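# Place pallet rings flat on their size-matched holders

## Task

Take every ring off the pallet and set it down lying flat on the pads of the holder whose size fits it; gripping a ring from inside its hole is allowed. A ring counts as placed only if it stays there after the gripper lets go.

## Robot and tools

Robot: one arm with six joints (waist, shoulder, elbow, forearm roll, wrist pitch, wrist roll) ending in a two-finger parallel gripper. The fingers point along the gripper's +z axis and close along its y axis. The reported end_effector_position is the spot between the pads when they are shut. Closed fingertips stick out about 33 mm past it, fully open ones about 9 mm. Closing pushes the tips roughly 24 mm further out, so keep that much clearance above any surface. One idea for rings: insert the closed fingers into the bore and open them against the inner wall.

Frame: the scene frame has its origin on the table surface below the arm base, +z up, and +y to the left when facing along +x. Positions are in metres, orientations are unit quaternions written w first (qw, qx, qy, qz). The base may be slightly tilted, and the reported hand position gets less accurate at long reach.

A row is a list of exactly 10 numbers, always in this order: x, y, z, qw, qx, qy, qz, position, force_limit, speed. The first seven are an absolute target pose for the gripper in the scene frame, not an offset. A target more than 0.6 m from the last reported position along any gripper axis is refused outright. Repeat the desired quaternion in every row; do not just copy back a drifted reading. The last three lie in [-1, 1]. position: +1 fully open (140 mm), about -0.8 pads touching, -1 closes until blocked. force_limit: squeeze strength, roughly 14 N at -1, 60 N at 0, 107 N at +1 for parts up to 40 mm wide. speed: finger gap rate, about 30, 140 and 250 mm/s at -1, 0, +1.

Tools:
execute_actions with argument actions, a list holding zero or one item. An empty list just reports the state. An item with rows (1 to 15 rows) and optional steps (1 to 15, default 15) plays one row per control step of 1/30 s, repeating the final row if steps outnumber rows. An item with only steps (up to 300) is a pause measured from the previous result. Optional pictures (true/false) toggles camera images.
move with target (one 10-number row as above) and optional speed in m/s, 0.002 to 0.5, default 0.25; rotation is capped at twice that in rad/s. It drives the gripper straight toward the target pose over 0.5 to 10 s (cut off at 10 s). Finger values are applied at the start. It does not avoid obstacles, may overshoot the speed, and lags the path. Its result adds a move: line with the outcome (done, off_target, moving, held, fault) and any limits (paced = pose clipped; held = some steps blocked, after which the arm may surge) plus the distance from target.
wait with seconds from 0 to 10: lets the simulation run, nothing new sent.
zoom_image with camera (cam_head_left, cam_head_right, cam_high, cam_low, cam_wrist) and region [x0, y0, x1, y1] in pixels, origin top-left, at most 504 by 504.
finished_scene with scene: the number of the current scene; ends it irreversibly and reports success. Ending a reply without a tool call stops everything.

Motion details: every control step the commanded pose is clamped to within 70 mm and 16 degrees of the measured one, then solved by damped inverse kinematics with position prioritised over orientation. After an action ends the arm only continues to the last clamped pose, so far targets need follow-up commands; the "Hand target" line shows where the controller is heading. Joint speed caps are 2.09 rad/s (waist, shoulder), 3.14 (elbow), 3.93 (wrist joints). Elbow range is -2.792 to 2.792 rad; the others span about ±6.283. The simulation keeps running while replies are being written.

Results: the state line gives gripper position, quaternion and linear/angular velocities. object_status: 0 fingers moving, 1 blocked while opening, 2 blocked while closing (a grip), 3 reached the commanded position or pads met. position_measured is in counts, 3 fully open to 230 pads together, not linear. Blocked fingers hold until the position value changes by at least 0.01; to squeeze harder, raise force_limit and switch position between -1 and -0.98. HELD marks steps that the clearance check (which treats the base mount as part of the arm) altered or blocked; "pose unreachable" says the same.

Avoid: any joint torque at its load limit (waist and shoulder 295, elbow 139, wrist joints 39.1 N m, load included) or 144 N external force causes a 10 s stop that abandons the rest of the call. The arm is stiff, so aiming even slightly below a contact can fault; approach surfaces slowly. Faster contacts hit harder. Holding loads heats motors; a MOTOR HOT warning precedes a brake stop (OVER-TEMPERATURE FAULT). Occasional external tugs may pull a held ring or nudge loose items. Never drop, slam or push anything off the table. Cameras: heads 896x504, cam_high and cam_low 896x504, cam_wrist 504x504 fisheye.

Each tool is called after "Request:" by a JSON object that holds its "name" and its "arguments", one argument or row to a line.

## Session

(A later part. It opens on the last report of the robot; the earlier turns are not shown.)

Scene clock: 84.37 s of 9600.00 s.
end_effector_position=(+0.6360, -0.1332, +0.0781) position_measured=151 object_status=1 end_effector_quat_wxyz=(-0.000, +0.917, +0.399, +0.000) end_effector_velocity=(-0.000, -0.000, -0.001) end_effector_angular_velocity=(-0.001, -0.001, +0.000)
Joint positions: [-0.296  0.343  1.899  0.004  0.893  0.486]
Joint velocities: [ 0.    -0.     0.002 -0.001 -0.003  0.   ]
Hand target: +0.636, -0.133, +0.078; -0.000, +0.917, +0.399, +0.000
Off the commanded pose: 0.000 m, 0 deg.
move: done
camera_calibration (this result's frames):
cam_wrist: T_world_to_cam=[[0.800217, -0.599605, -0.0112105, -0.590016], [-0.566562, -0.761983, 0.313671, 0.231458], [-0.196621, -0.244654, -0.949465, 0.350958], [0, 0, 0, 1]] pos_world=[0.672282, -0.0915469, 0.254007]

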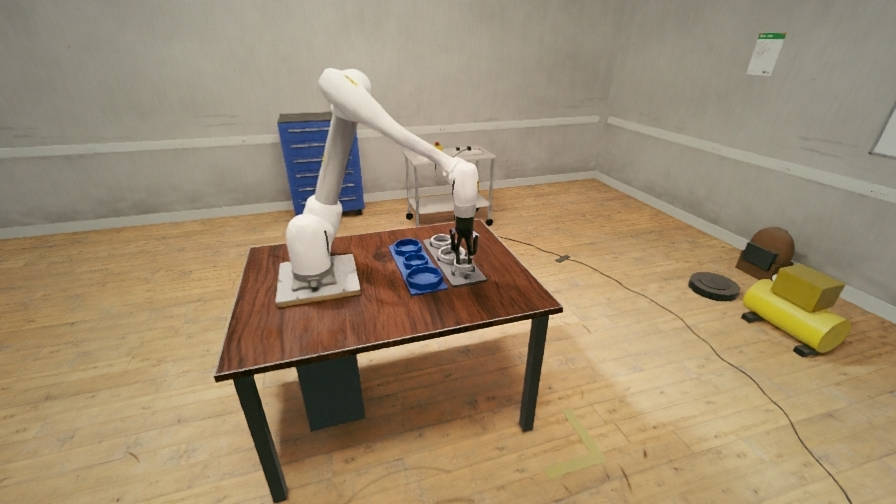

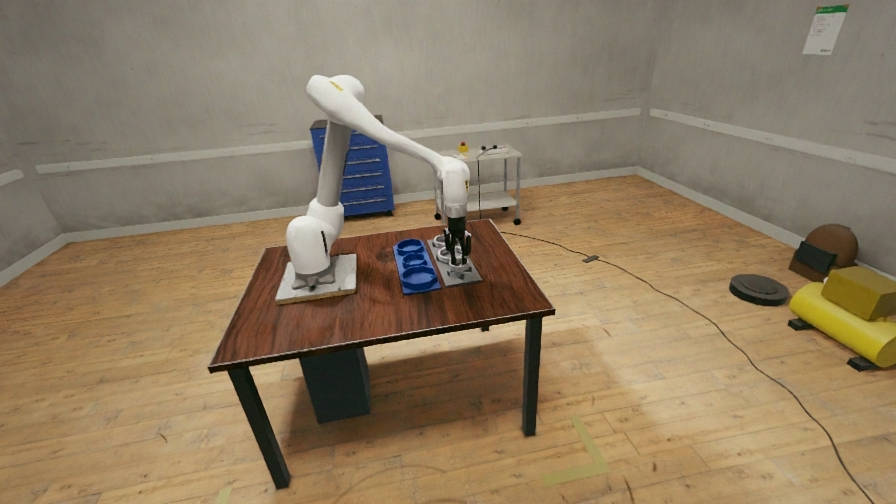

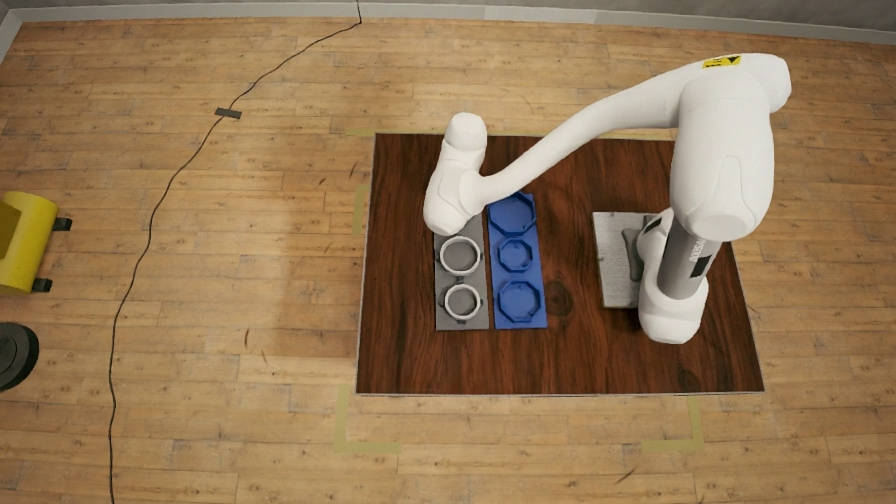

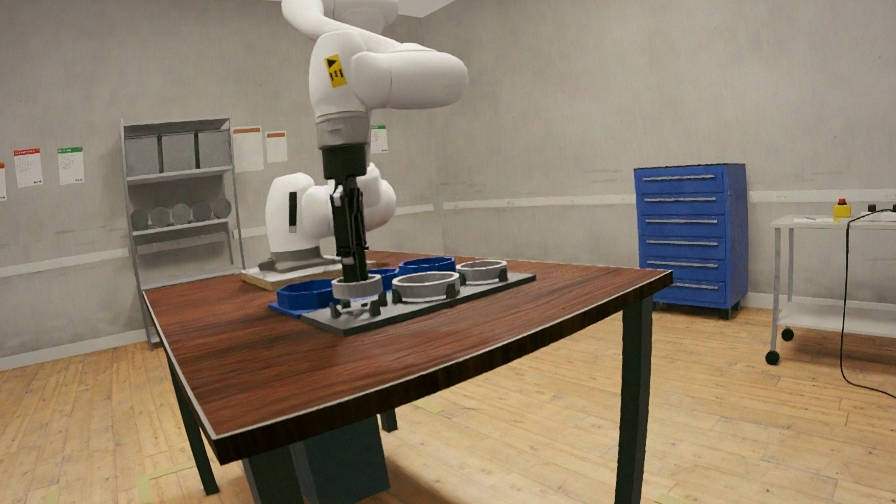

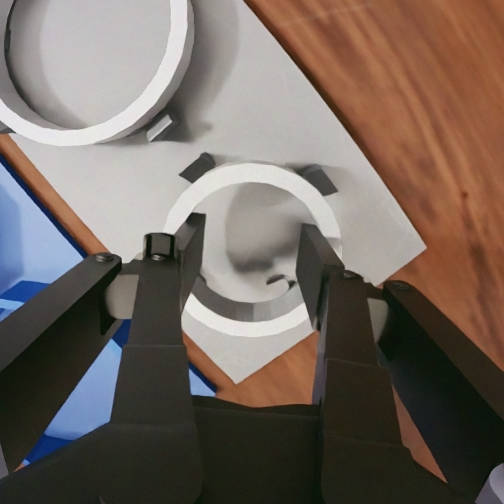

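Request:
{"name": "move", "arguments": {
  "target": [0.6364,-0.1326,0.052,0,0.917,0.399,0,1,-0.2,-0.7],
  "speed": 0.012
}}

Request:
{"name": "move", "arguments": {
  "target": [0.6364,-0.1326,0.052,0,0.917,0.399,0,-0.42,-0.3,-0.6],
  "speed": 0.012
}}

Request:
{"name": "move", "arguments": {
  "target": [0.6364,-0.1326,0.13,0,0.917,0.399,0,-0.42,-0.3,-0.6],
  "speed": 0.1
}}

Scene clock: 96.97 s of 9600.00 s.
end_effector_position=(+0.6364, -0.1326, +0.0521) position_measured=151 object_status=1 end_effector_quat_wxyz=(+0.000, +0.917, +0.399, +0.000) end_effector_velocity=(+0.000, +0.001, -0.001) end_effector_angular_velocity=(+0.001, -0.001, +0.001)
Joint positions: [-0.295  0.372  1.916  0.004  0.847  0.487]
Joint velocities: [ 0.002  0.001  0.001  0.002 -0.003 -0.   ]
Hand target: +0.636, -0.133, +0.052; -0.000, +0.917, +0.399, +0.000
Off the commanded pose: 0.000 m, 0 deg.
After step 90, 7.20 s passed at rest.
move: done
camera_calibration (this result's frames):
cam_wrist: T_world_to_cam=[[0.800253, -0.599558, -0.0111682, -0.590299], [-0.566524, -0.762004, 0.313688, 0.240288], [-0.196584, -0.244703, -0.949461, 0.326453], [0, 0, 0, 1]] pos_world=[0.672693, -0.0909343, 0.227986]

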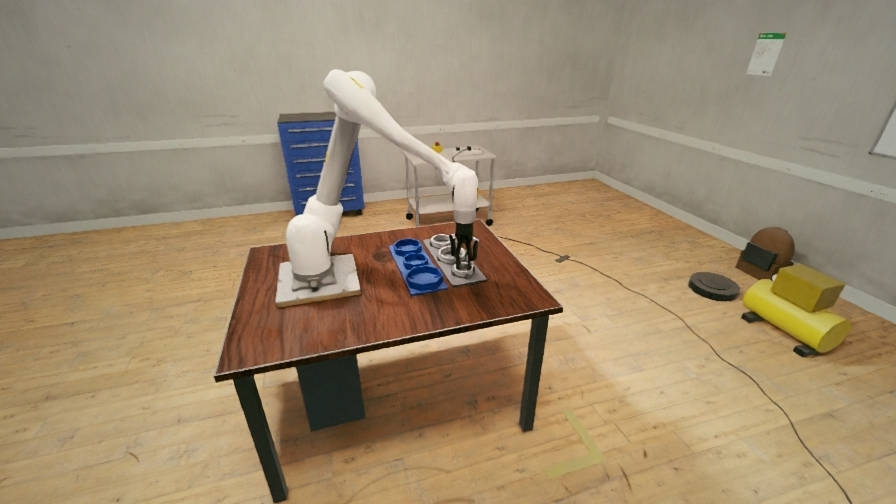

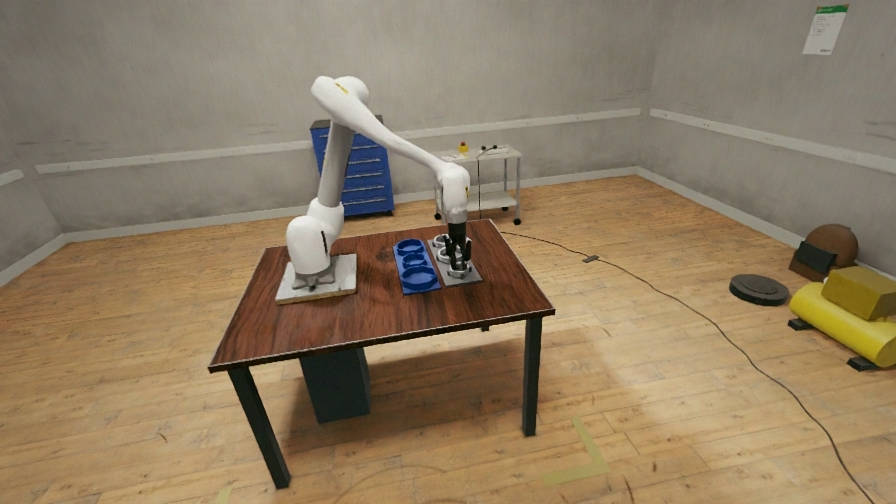

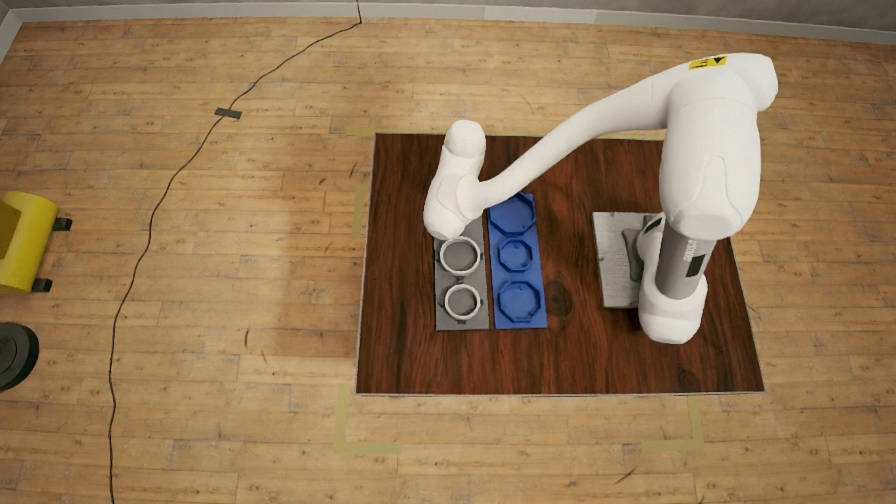

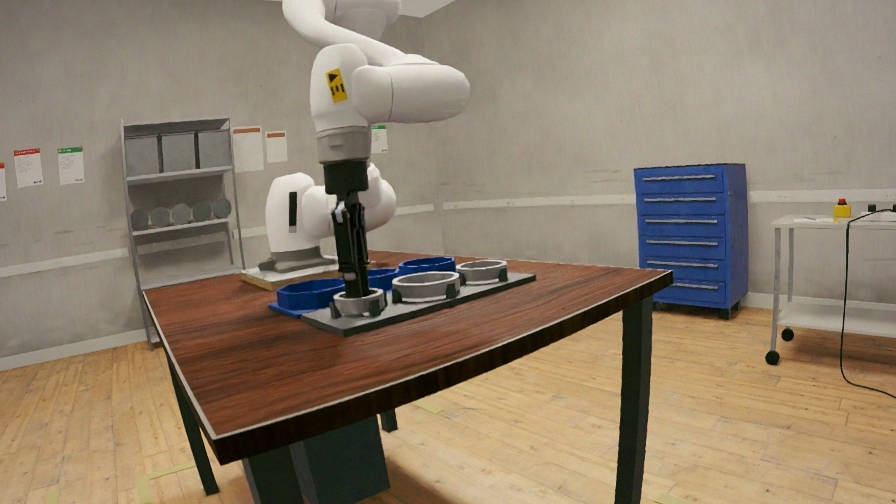

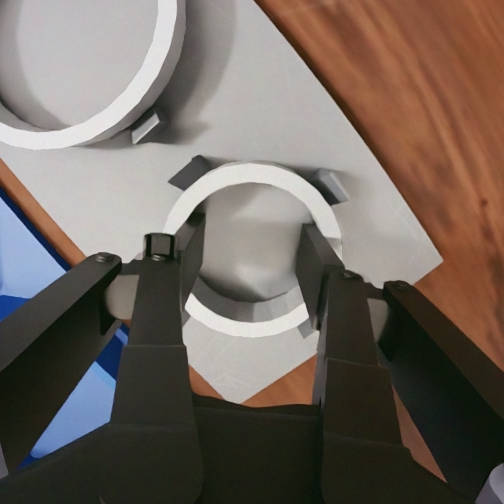

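Scene clock: 97.67 s of 9600.00 s.
end_effector_position=(+0.6364, -0.1326, +0.0520) position_measured=182 object_status=3 end_effector_quat_wxyz=(-0.000, +0.917, +0.399, -0.000) end_effector_velocity=(-0.001, +0.001, -0.001) end_effector_angular_velocity=(+0.001, +0.002, -0.000)
Joint positions: [-0.295  0.372  1.916  0.004  0.847  0.487]
Joint velocities: [0.001 0.001 0.001 0.    0.001 0.001]
Hand target: +0.636, -0.133, +0.052; -0.000, +0.917, +0.399, -0.000
Off the commanded pose: 0.000 m, 0 deg.
move: done
camera_calibration (this result's frames):
cam_wrist: T_world_to_cam=[[0.800284, -0.599515, -0.0112878, -0.59025], [-0.566448, -0.762049, 0.313718, 0.240312], [-0.196681, -0.244669, -0.949449, 0.32645], [0, 0, 0, 1]] pos_world=[0.672698, -0.0908625, 0.227895]

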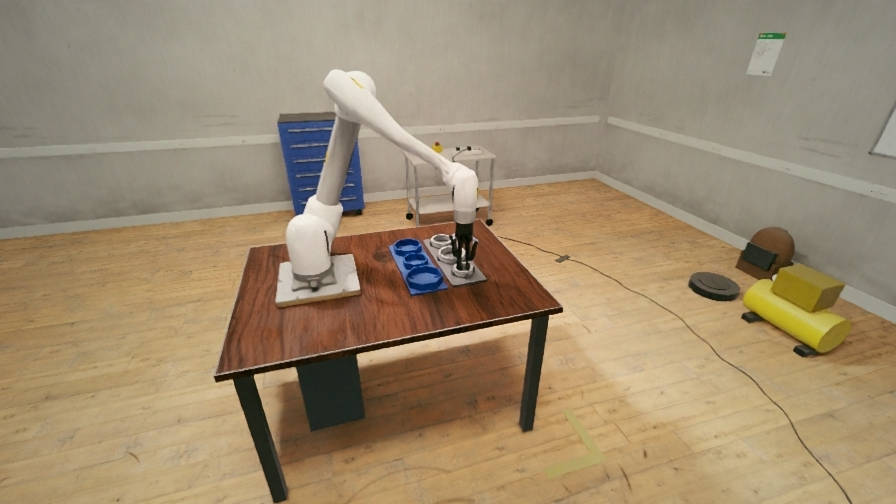

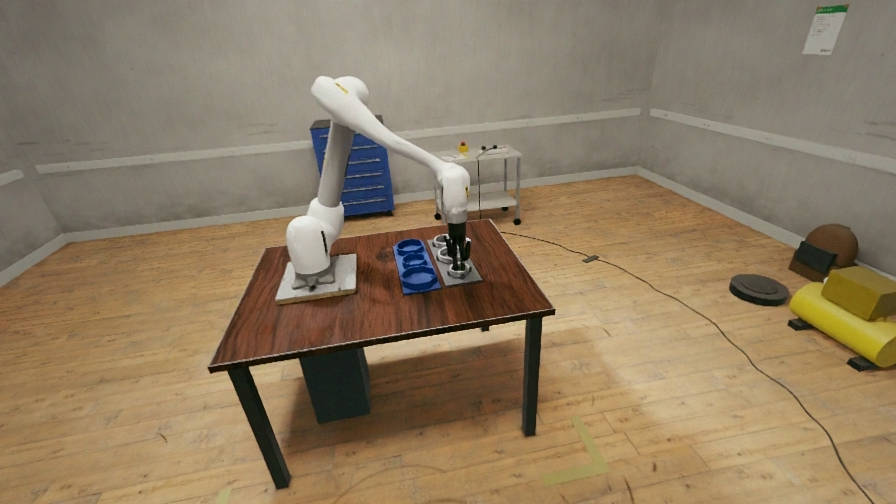

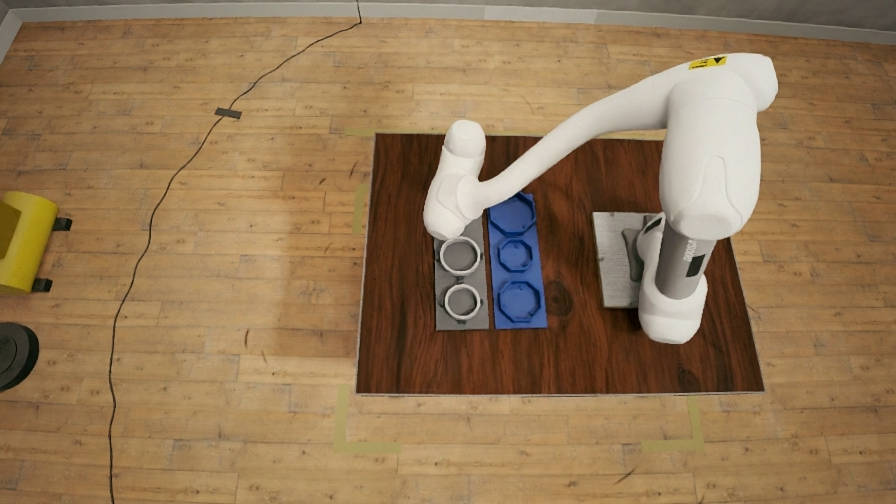

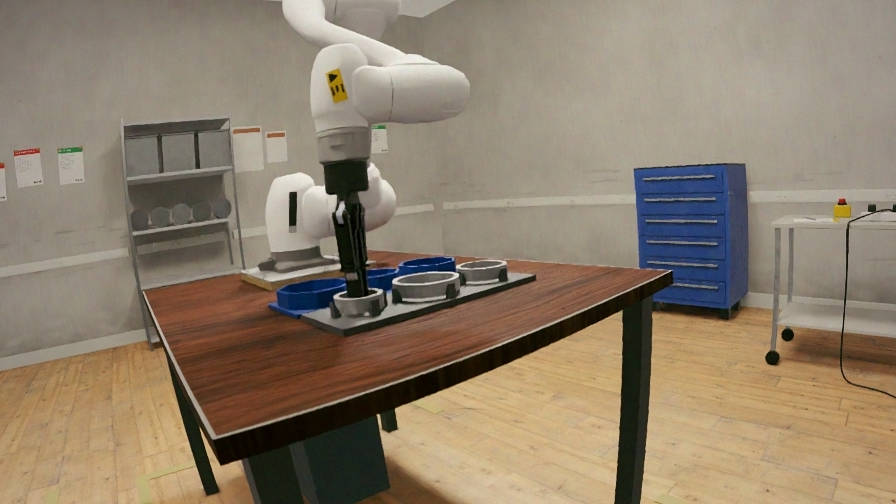

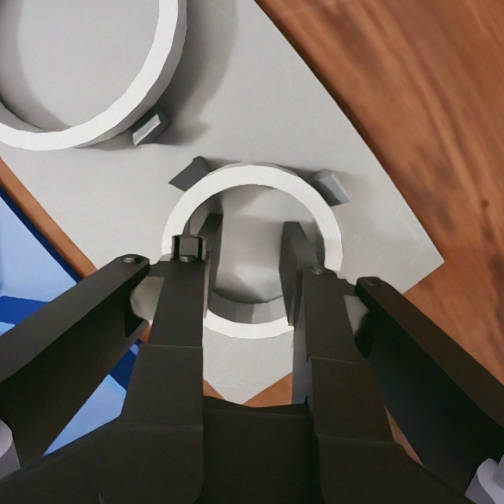

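Scene clock: 98.83 s of 9600.00 s.
end_effector_position=(+0.6364, -0.1326, +0.1299) position_measured=182 object_status=3 end_effector_quat_wxyz=(+0.000, +0.917, +0.399, -0.000) end_effector_velocity=(+0.001, -0.000, +0.001) end_effector_angular_velocity=(+0.000, -0.001, -0.000)
Joint positions: [-0.296  0.292  1.858  0.004  0.986  0.487]
Joint velocities: [-0.    -0.    -0.001  0.     0.    -0.   ]
Hand target: +0.636, -0.133, +0.130; +0.000, +0.917, +0.399, -0.000
Off the commanded pose: 0.000 m, 0 deg.
move: done
camera_calibration (this result's frames):
cam_wrist: T_world_to_cam=[[0.800218, -0.599604, -0.0112263, -0.589434], [-0.56654, -0.761967, 0.313749, 0.215926], [-0.196679, -0.244707, -0.94944, 0.400386], [0, 0, 0, 1]] pos_world=[0.672754, -0.0909212, 0.305779]

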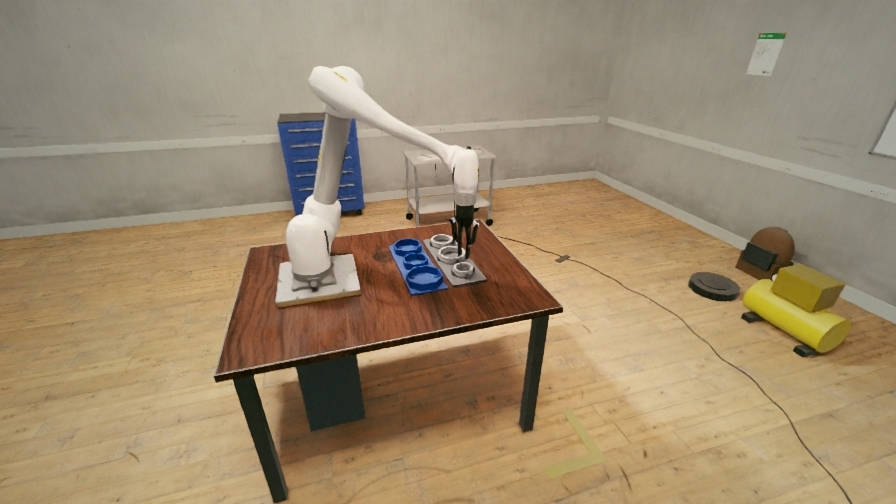

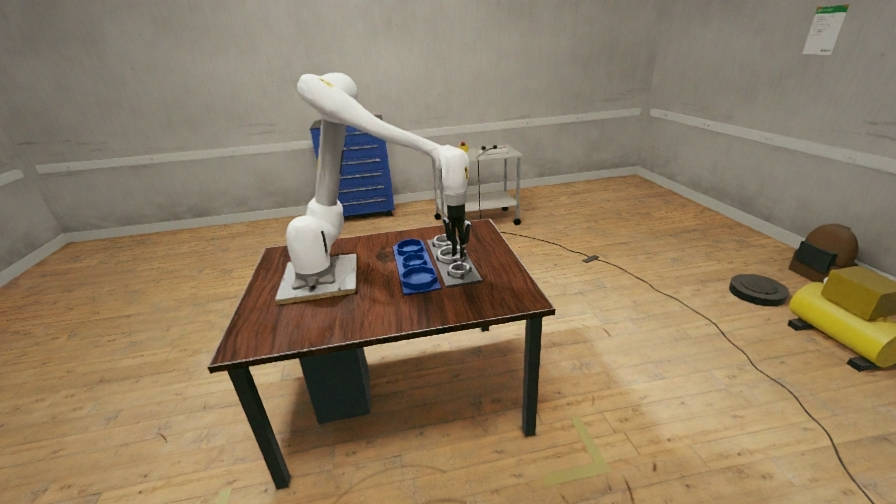

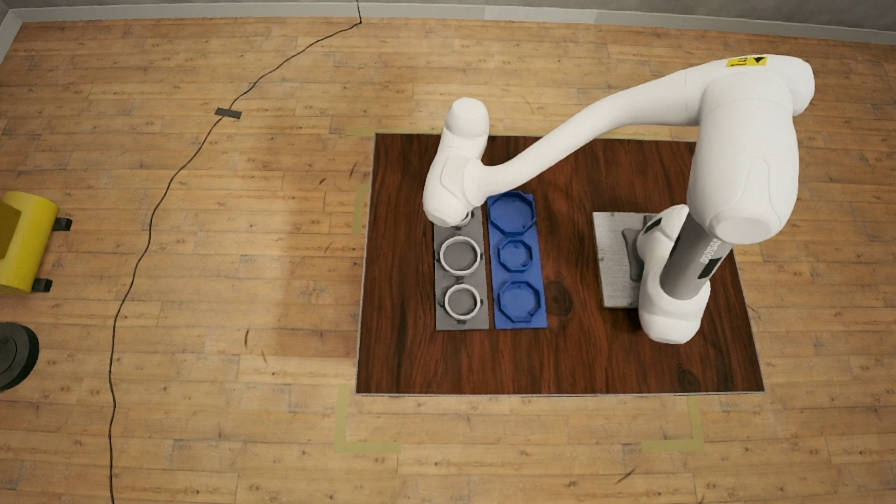

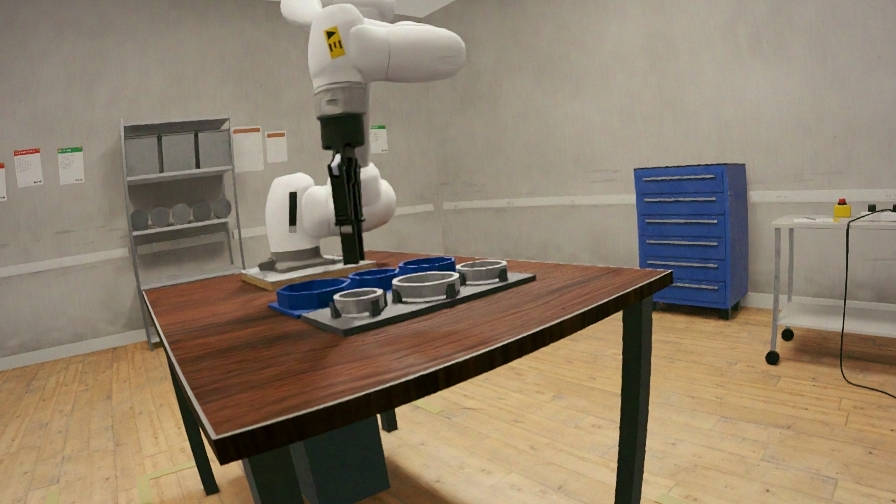

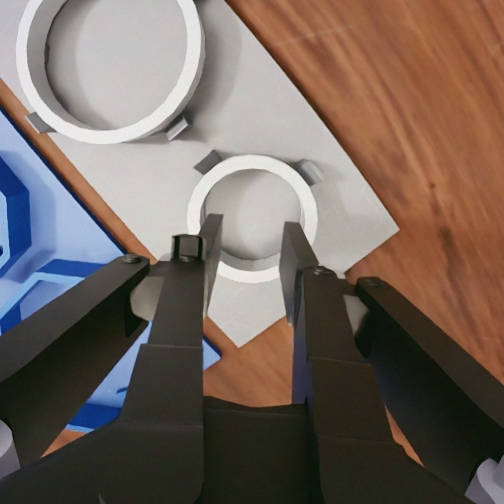

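Request:
{"name": "zoom_image", "arguments": {
  "camera": "cam_low",
  "region": [300,240,540,340]
}}

Region (300, 240, 540, 340) of cam_low's 896x504 image, scaled by 2.100, with more detail than that image has; it fills the top 210 rows of this view, and the rest is white.

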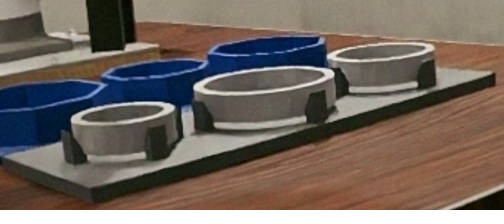

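Request:
{"name": "finished_scene", "arguments": {
  "scene": 2
}}

The scene is finished: the task was done.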